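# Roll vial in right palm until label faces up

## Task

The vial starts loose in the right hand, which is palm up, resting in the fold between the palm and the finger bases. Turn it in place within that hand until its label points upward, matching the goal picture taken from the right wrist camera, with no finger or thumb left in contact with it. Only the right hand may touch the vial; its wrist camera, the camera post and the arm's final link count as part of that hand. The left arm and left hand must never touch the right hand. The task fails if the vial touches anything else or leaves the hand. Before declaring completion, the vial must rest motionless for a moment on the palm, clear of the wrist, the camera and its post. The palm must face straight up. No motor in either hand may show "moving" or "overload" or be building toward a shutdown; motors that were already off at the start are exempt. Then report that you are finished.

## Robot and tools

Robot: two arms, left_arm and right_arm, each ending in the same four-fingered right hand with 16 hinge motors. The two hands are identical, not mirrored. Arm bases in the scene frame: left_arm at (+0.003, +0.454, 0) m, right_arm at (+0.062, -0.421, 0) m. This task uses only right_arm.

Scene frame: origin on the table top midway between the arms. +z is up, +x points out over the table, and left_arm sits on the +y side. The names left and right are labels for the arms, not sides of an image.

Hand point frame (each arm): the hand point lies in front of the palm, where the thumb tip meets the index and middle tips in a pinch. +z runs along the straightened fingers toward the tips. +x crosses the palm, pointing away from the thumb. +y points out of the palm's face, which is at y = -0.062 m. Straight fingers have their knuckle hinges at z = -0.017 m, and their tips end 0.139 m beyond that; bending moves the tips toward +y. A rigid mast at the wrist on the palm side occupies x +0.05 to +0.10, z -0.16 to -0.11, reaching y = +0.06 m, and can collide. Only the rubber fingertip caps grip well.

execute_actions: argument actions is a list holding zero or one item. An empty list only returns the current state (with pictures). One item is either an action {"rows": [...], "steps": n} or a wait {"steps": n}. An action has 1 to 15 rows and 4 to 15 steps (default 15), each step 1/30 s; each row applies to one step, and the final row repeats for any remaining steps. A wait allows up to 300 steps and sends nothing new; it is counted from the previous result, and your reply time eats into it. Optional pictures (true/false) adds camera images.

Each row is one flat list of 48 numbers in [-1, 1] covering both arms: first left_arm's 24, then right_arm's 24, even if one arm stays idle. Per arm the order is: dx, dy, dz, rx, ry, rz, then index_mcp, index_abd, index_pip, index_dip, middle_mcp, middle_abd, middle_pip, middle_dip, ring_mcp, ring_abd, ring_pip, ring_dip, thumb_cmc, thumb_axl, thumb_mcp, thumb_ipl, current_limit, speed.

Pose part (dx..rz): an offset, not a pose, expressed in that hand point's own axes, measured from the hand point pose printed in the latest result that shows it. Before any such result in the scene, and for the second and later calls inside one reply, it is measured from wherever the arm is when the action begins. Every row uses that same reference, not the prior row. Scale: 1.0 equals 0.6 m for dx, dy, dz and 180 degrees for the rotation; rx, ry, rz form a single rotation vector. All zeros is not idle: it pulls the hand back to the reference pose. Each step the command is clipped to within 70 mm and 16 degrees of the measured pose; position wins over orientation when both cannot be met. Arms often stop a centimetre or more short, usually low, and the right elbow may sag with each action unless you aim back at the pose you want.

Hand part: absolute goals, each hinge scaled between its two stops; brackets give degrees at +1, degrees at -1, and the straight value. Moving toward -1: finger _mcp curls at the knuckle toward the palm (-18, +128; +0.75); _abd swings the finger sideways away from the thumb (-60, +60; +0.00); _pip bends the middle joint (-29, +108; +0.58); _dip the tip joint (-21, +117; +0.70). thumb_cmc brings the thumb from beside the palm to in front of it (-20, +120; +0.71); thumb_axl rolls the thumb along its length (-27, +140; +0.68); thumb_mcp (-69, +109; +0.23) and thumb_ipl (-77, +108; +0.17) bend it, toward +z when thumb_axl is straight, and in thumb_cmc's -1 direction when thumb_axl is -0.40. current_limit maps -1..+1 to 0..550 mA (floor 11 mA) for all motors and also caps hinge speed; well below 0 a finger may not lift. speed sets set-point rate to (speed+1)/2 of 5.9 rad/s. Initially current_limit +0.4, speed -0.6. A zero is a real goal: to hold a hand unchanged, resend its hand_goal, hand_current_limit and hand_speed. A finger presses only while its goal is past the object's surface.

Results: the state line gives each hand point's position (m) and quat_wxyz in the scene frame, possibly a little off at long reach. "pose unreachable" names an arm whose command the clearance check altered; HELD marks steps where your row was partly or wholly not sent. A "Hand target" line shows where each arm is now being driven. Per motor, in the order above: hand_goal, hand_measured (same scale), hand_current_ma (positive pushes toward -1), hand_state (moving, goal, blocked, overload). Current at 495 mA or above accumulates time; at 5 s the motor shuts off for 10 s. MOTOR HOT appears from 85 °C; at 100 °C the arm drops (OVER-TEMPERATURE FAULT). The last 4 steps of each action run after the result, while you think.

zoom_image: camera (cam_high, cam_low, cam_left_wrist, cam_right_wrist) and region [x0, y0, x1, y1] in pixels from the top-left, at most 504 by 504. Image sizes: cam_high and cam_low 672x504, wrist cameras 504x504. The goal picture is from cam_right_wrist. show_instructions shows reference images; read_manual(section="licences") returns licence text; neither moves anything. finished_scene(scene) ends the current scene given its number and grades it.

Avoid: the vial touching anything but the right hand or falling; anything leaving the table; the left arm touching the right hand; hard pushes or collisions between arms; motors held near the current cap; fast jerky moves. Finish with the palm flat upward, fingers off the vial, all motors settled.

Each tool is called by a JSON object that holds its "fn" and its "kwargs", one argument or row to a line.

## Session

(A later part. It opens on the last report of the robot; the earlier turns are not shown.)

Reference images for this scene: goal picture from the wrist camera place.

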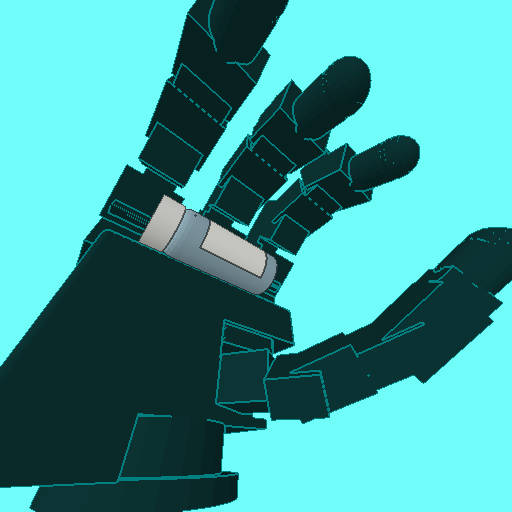

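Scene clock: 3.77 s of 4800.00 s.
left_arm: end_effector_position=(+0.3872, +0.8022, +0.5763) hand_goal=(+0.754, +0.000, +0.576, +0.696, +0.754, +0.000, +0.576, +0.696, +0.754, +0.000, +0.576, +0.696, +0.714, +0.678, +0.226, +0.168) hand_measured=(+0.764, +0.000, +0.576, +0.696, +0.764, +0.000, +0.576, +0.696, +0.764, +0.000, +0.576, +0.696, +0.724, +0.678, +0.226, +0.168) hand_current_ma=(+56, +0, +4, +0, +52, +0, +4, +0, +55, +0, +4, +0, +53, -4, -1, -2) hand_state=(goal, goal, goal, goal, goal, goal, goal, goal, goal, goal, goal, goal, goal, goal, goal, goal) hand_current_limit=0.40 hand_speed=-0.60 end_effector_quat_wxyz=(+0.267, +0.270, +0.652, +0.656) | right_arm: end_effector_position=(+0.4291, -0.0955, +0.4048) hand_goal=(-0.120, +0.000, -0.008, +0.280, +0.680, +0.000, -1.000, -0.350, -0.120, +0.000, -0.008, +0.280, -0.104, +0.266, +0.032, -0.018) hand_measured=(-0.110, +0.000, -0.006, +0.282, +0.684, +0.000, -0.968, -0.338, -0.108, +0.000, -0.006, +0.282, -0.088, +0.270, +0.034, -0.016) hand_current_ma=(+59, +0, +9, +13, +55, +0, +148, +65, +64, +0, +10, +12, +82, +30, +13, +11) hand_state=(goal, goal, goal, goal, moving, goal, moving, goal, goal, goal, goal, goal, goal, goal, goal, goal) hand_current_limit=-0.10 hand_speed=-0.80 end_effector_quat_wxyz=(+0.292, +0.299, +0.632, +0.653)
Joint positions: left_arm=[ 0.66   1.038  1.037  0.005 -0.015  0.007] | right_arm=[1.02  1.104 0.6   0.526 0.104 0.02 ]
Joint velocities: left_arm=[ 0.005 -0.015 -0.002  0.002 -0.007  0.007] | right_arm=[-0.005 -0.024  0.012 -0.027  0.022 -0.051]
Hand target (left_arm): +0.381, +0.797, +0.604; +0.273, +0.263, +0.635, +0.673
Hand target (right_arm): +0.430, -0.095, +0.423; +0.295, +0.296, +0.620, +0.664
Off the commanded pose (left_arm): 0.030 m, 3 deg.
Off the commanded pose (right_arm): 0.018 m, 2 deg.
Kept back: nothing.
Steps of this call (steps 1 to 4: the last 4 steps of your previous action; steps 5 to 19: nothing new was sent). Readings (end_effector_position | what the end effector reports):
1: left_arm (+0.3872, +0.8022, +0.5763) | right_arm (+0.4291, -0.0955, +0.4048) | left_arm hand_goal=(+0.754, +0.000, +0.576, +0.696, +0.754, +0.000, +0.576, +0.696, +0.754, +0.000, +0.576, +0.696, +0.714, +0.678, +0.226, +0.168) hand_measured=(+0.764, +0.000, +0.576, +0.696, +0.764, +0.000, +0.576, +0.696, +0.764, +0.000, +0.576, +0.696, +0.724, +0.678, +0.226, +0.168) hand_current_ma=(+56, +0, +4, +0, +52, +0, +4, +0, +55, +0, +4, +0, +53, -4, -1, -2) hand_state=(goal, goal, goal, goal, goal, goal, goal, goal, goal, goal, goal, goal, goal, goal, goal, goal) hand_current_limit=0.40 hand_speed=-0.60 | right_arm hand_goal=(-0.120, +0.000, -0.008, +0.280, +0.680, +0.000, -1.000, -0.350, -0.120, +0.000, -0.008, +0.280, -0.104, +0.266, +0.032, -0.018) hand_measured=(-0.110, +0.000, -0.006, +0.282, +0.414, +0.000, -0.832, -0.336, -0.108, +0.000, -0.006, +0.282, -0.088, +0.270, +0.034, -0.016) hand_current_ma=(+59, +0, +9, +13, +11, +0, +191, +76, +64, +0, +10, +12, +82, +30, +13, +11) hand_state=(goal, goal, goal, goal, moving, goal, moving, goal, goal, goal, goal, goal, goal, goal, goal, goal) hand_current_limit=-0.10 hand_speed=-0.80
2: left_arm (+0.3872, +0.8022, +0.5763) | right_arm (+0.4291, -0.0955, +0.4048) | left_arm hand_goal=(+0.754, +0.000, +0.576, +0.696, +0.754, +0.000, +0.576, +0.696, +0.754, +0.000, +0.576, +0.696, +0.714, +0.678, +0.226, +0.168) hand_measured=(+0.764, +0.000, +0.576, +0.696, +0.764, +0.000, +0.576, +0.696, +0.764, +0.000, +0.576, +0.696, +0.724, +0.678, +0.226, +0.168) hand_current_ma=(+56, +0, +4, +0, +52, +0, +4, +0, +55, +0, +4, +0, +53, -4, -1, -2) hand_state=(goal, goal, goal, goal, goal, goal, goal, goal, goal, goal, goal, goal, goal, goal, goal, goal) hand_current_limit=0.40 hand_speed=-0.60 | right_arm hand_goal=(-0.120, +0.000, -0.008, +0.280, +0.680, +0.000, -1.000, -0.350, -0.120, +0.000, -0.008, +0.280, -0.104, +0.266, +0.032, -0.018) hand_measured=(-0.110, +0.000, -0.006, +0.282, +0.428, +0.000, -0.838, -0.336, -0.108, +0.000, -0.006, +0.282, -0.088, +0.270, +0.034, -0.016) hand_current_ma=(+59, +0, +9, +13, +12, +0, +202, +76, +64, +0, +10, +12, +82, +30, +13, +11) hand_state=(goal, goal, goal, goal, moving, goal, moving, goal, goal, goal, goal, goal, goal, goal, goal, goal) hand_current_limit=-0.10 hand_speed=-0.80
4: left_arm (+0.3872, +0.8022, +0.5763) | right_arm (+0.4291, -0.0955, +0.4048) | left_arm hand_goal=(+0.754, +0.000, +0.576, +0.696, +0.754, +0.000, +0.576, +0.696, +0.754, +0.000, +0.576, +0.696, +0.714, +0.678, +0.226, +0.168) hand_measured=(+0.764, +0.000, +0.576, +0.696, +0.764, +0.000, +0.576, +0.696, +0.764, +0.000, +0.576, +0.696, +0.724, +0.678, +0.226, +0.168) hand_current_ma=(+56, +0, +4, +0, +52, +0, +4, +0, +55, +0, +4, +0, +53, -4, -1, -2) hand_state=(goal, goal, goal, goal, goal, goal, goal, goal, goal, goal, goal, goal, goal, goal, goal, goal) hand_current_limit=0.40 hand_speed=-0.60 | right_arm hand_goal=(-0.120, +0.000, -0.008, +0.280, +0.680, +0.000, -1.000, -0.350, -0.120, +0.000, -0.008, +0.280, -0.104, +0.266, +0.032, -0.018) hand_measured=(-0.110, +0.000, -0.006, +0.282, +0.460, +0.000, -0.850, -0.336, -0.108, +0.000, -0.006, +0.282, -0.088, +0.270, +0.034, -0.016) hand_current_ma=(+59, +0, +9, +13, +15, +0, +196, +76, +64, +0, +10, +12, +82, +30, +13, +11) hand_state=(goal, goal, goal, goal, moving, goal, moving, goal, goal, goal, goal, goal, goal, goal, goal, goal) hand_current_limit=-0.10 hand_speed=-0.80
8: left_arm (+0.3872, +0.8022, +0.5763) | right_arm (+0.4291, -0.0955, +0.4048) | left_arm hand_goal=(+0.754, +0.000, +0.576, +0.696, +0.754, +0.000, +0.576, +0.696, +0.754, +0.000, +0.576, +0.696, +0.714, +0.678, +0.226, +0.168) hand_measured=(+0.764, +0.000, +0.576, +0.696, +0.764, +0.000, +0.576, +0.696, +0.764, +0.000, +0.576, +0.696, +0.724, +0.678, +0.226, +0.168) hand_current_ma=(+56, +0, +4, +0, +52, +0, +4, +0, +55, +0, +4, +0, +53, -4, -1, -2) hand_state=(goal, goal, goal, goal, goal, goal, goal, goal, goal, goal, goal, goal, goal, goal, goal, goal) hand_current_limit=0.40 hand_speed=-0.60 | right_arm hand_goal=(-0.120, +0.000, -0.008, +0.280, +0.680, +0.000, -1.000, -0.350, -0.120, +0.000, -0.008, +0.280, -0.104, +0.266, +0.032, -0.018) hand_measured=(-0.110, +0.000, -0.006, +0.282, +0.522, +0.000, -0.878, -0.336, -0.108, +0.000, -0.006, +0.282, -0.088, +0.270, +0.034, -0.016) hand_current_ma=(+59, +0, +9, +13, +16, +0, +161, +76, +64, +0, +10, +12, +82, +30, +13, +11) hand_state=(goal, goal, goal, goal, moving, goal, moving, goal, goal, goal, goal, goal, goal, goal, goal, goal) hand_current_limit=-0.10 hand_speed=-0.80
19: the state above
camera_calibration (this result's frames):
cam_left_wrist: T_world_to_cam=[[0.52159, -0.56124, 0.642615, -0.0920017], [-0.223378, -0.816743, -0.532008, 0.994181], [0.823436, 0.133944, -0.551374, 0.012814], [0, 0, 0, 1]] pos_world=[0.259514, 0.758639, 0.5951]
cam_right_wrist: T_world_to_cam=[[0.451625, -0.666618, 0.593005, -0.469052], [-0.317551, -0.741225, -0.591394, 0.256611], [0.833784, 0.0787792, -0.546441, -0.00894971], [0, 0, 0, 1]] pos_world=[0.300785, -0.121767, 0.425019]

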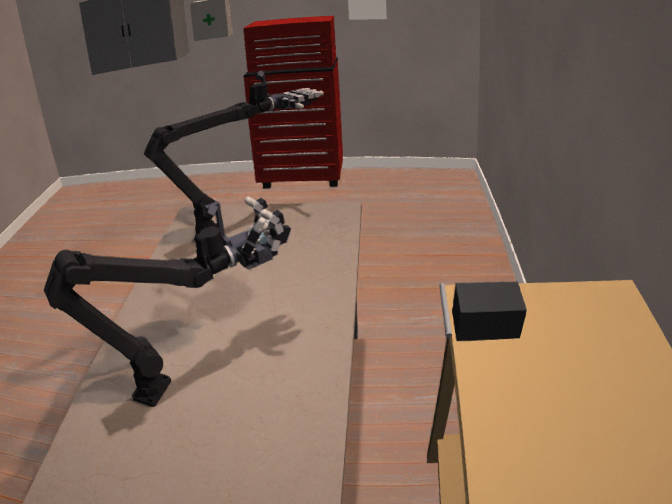

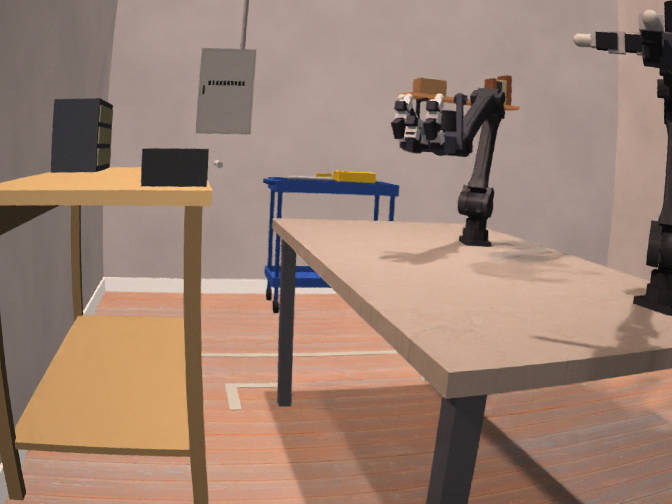

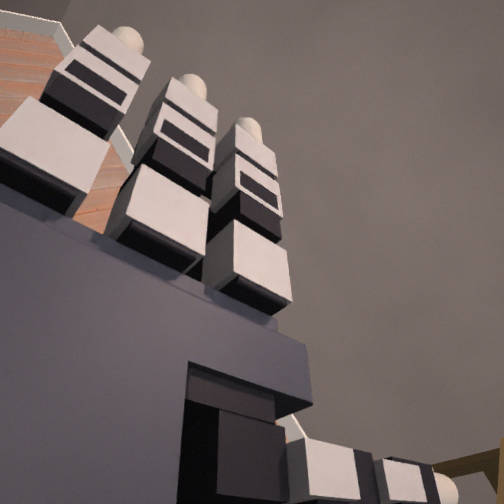

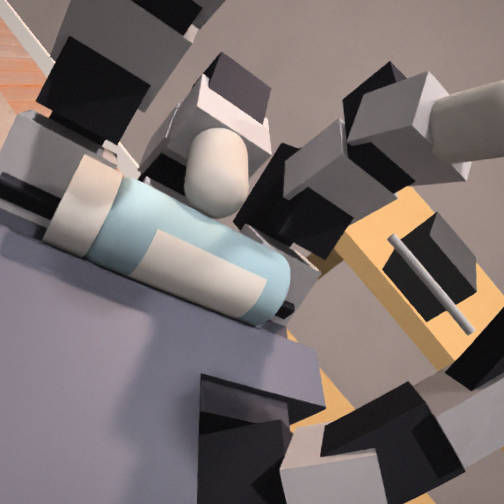

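{"fn": "execute_actions", "kwargs": {
  "actions": []
}}

{"fn": "zoom_image", "kwargs": {
  "camera": "cam_right_wrist",
  "region": [30, 140, 310, 340]
}}

Scene clock: 4.27 s of 4800.00 s.
left_arm: end_effector_position=(+0.3872, +0.8022, +0.5763) hand_goal=(+0.754, +0.000, +0.576, +0.696, +0.754, +0.000, +0.576, +0.696, +0.754, +0.000, +0.576, +0.696, +0.714, +0.678, +0.226, +0.168) hand_measured=(+0.764, +0.000, +0.576, +0.696, +0.764, +0.000, +0.576, +0.696, +0.764, +0.000, +0.576, +0.696, +0.724, +0.678, +0.226, +0.168) hand_current_ma=(+56, +0, +4, +0, +52, +0, +4, +0, +55, +0, +4, +0, +53, -4, -1, -2) hand_state=(goal, goal, goal, goal, goal, goal, goal, goal, goal, goal, goal, goal, goal, goal, goal, goal) hand_current_limit=0.40 hand_speed=-0.60 end_effector_quat_wxyz=(+0.267, +0.270, +0.652, +0.656) | right_arm: end_effector_position=(+0.4291, -0.0955, +0.4048) hand_goal=(-0.120, +0.000, -0.008, +0.280, +0.680, +0.000, -1.000, -0.350, -0.120, +0.000, -0.008, +0.280, -0.104, +0.266, +0.032, -0.018) hand_measured=(-0.110, +0.000, -0.006, +0.282, +0.688, +0.000, -0.970, -0.338, -0.108, +0.000, -0.006, +0.282, -0.088, +0.270, +0.034, -0.016) hand_current_ma=(+59, +0, +9, +13, +44, +0, +154, +65, +64, +0, +10, +12, +82, +30, +13, +11) hand_state=(goal, goal, goal, goal, goal, goal, blocked, goal, goal, goal, goal, goal, goal, goal, goal, goal) hand_current_limit=-0.10 hand_speed=-0.80 end_effector_quat_wxyz=(+0.292, +0.299, +0.632, +0.653)
Joint positions: left_arm=[ 0.66   1.038  1.037  0.005 -0.015  0.007] | right_arm=[1.02  1.104 0.6   0.526 0.104 0.02 ]
Joint velocities: left_arm=[ 0.005  0.005 -0.002 -0.007 -0.022  0.095] | right_arm=[-0.005  0.005 -0.022 -0.012  0.007 -0.037]
Hand target (left_arm): +0.381, +0.797, +0.604; +0.273, +0.263, +0.635, +0.673
Hand target (right_arm): +0.430, -0.095, +0.423; +0.295, +0.296, +0.620, +0.664
Off the commanded pose (left_arm): 0.030 m, 3 deg.
Off the commanded pose (right_arm): 0.018 m, 2 deg.
Kept back: nothing.
Steps of this call (steps 1 to 15: nothing new was sent). Readings (end_effector_position | what the end effector reports):
1: left_arm (+0.3872, +0.8022, +0.5763) | right_arm (+0.4291, -0.0955, +0.4048) | left_arm hand_goal=(+0.754, +0.000, +0.576, +0.696, +0.754, +0.000, +0.576, +0.696, +0.754, +0.000, +0.576, +0.696, +0.714, +0.678, +0.226, +0.168) hand_measured=(+0.764, +0.000, +0.576, +0.696, +0.764, +0.000, +0.576, +0.696, +0.764, +0.000, +0.576, +0.696, +0.724, +0.678, +0.226, +0.168) hand_current_ma=(+56, +0, +4, +0, +52, +0, +4, +0, +55, +0, +4, +0, +53, -4, -1, -2) hand_state=(goal, goal, goal, goal, goal, goal, goal, goal, goal, goal, goal, goal, goal, goal, goal, goal) hand_current_limit=0.40 hand_speed=-0.60 | right_arm hand_goal=(-0.120, +0.000, -0.008, +0.280, +0.680, +0.000, -1.000, -0.350, -0.120, +0.000, -0.008, +0.280, -0.104, +0.266, +0.032, -0.018) hand_measured=(-0.110, +0.000, -0.006, +0.282, +0.688, +0.000, -0.970, -0.338, -0.108, +0.000, -0.006, +0.282, -0.088, +0.270, +0.034, -0.016) hand_current_ma=(+59, +0, +9, +13, +47, +0, +154, +65, +64, +0, +10, +12, +82, +30, +13, +11) hand_state=(goal, goal, goal, goal, moving, goal, moving, goal, goal, goal, goal, goal, goal, goal, goal, goal) hand_current_limit=-0.10 hand_speed=-0.80
2: left_arm (+0.3872, +0.8022, +0.5763) | right_arm (+0.4291, -0.0955, +0.4048) | left_arm hand_goal=(+0.754, +0.000, +0.576, +0.696, +0.754, +0.000, +0.576, +0.696, +0.754, +0.000, +0.576, +0.696, +0.714, +0.678, +0.226, +0.168) hand_measured=(+0.764, +0.000, +0.576, +0.696, +0.764, +0.000, +0.576, +0.696, +0.764, +0.000, +0.576, +0.696, +0.724, +0.678, +0.226, +0.168) hand_current_ma=(+56, +0, +4, +0, +52, +0, +4, +0, +55, +0, +4, +0, +53, -4, -1, -2) hand_state=(goal, goal, goal, goal, goal, goal, goal, goal, goal, goal, goal, goal, goal, goal, goal, goal) hand_current_limit=0.40 hand_speed=-0.60 | right_arm hand_goal=(-0.120, +0.000, -0.008, +0.280, +0.680, +0.000, -1.000, -0.350, -0.120, +0.000, -0.008, +0.280, -0.104, +0.266, +0.032, -0.018) hand_measured=(-0.110, +0.000, -0.006, +0.282, +0.688, +0.000, -0.970, -0.338, -0.108, +0.000, -0.006, +0.282, -0.088, +0.270, +0.034, -0.016) hand_current_ma=(+59, +0, +9, +13, +45, +0, +153, +65, +64, +0, +10, +12, +82, +30, +13, +11) hand_state=(goal, goal, goal, goal, goal, goal, blocked, goal, goal, goal, goal, goal, goal, goal, goal, goal) hand_current_limit=-0.10 hand_speed=-0.80
4: left_arm (+0.3872, +0.8022, +0.5763) | right_arm (+0.4291, -0.0955, +0.4048) | left_arm hand_goal=(+0.754, +0.000, +0.576, +0.696, +0.754, +0.000, +0.576, +0.696, +0.754, +0.000, +0.576, +0.696, +0.714, +0.678, +0.226, +0.168) hand_measured=(+0.764, +0.000, +0.576, +0.696, +0.764, +0.000, +0.576, +0.696, +0.764, +0.000, +0.576, +0.696, +0.724, +0.678, +0.226, +0.168) hand_current_ma=(+56, +0, +4, +0, +52, +0, +4, +0, +55, +0, +4, +0, +53, -4, -1, -2) hand_state=(goal, goal, goal, goal, goal, goal, goal, goal, goal, goal, goal, goal, goal, goal, goal, goal) hand_current_limit=0.40 hand_speed=-0.60 | right_arm hand_goal=(-0.120, +0.000, -0.008, +0.280, +0.680, +0.000, -1.000, -0.350, -0.120, +0.000, -0.008, +0.280, -0.104, +0.266, +0.032, -0.018) hand_measured=(-0.110, +0.000, -0.006, +0.282, +0.688, +0.000, -0.970, -0.338, -0.108, +0.000, -0.006, +0.282, -0.088, +0.270, +0.034, -0.016) hand_current_ma=(+59, +0, +9, +13, +44, +0, +154, +65, +64, +0, +10, +12, +82, +30, +13, +11) hand_state=(goal, goal, goal, goal, goal, goal, blocked, goal, goal, goal, goal, goal, goal, goal, goal, goal) hand_current_limit=-0.10 hand_speed=-0.80
8: left_arm (+0.3872, +0.8022, +0.5763) | right_arm (+0.4291, -0.0955, +0.4048) | left_arm hand_goal=(+0.754, +0.000, +0.576, +0.696, +0.754, +0.000, +0.576, +0.696, +0.754, +0.000, +0.576, +0.696, +0.714, +0.678, +0.226, +0.168) hand_measured=(+0.764, +0.000, +0.576, +0.696, +0.764, +0.000, +0.576, +0.696, +0.764, +0.000, +0.576, +0.696, +0.724, +0.678, +0.226, +0.168) hand_current_ma=(+56, +0, +4, +0, +52, +0, +4, +0, +55, +0, +4, +0, +53, -4, -1, -2) hand_state=(goal, goal, goal, goal, goal, goal, goal, goal, goal, goal, goal, goal, goal, goal, goal, goal) hand_current_limit=0.40 hand_speed=-0.60 | right_arm hand_goal=(-0.120, +0.000, -0.008, +0.280, +0.680, +0.000, -1.000, -0.350, -0.120, +0.000, -0.008, +0.280, -0.104, +0.266, +0.032, -0.018) hand_measured=(-0.110, +0.000, -0.006, +0.282, +0.688, +0.000, -0.970, -0.338, -0.108, +0.000, -0.006, +0.282, -0.088, +0.270, +0.034, -0.016) hand_current_ma=(+59, +0, +9, +13, +44, +0, +154, +65, +64, +0, +10, +12, +82, +30, +13, +11) hand_state=(goal, goal, goal, goal, goal, goal, blocked, goal, goal, goal, goal, goal, goal, goal, goal, goal) hand_current_limit=-0.10 hand_speed=-0.80
15: the state above
camera_calibration (this result's frames):
cam_left_wrist: T_world_to_cam=[[0.52159, -0.56124, 0.642615, -0.0920017], [-0.223378, -0.816743, -0.532008, 0.994181], [0.823436, 0.133944, -0.551374, 0.012814], [0, 0, 0, 1]] pos_world=[0.259514, 0.758639, 0.5951]
cam_right_wrist: T_world_to_cam=[[0.451625, -0.666618, 0.593005, -0.469052], [-0.317551, -0.741225, -0.591394, 0.256611], [0.833784, 0.0787792, -0.546441, -0.00894971], [0, 0, 0, 1]] pos_world=[0.300785, -0.121767, 0.425019]

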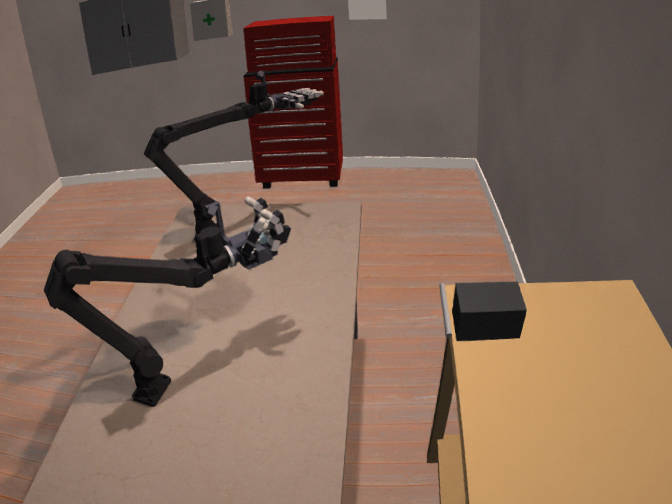

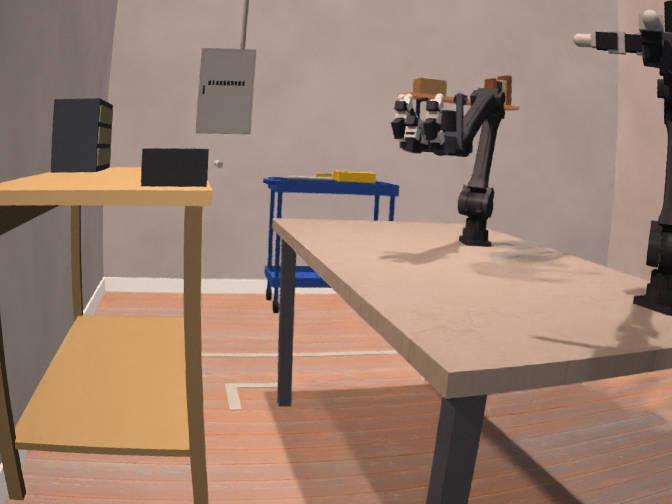

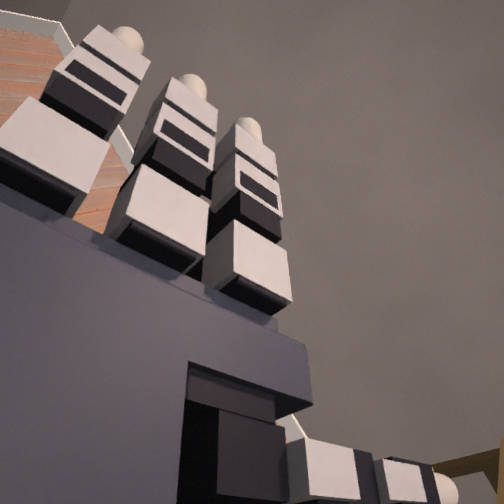

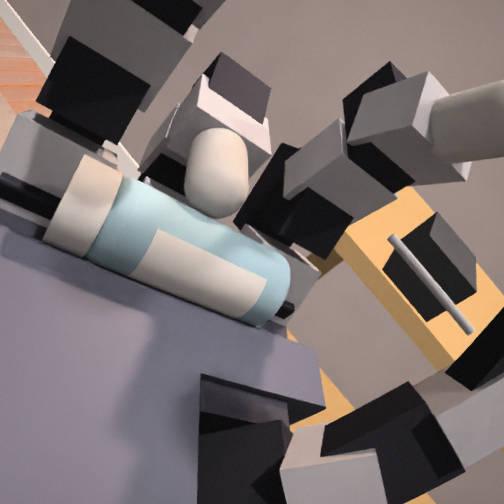

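Region (30, 140, 310, 340) of cam_right_wrist's 504x504 image, scaled by 1.800, with more detail than that image has; it fills the top 360 rows of this view, and the rest is white.

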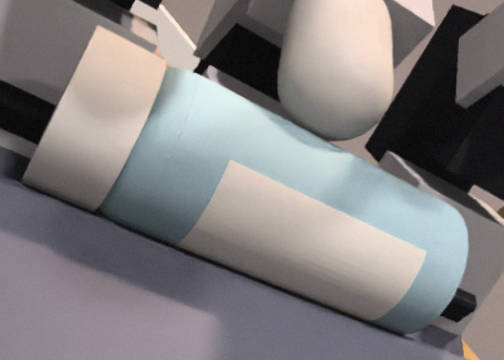

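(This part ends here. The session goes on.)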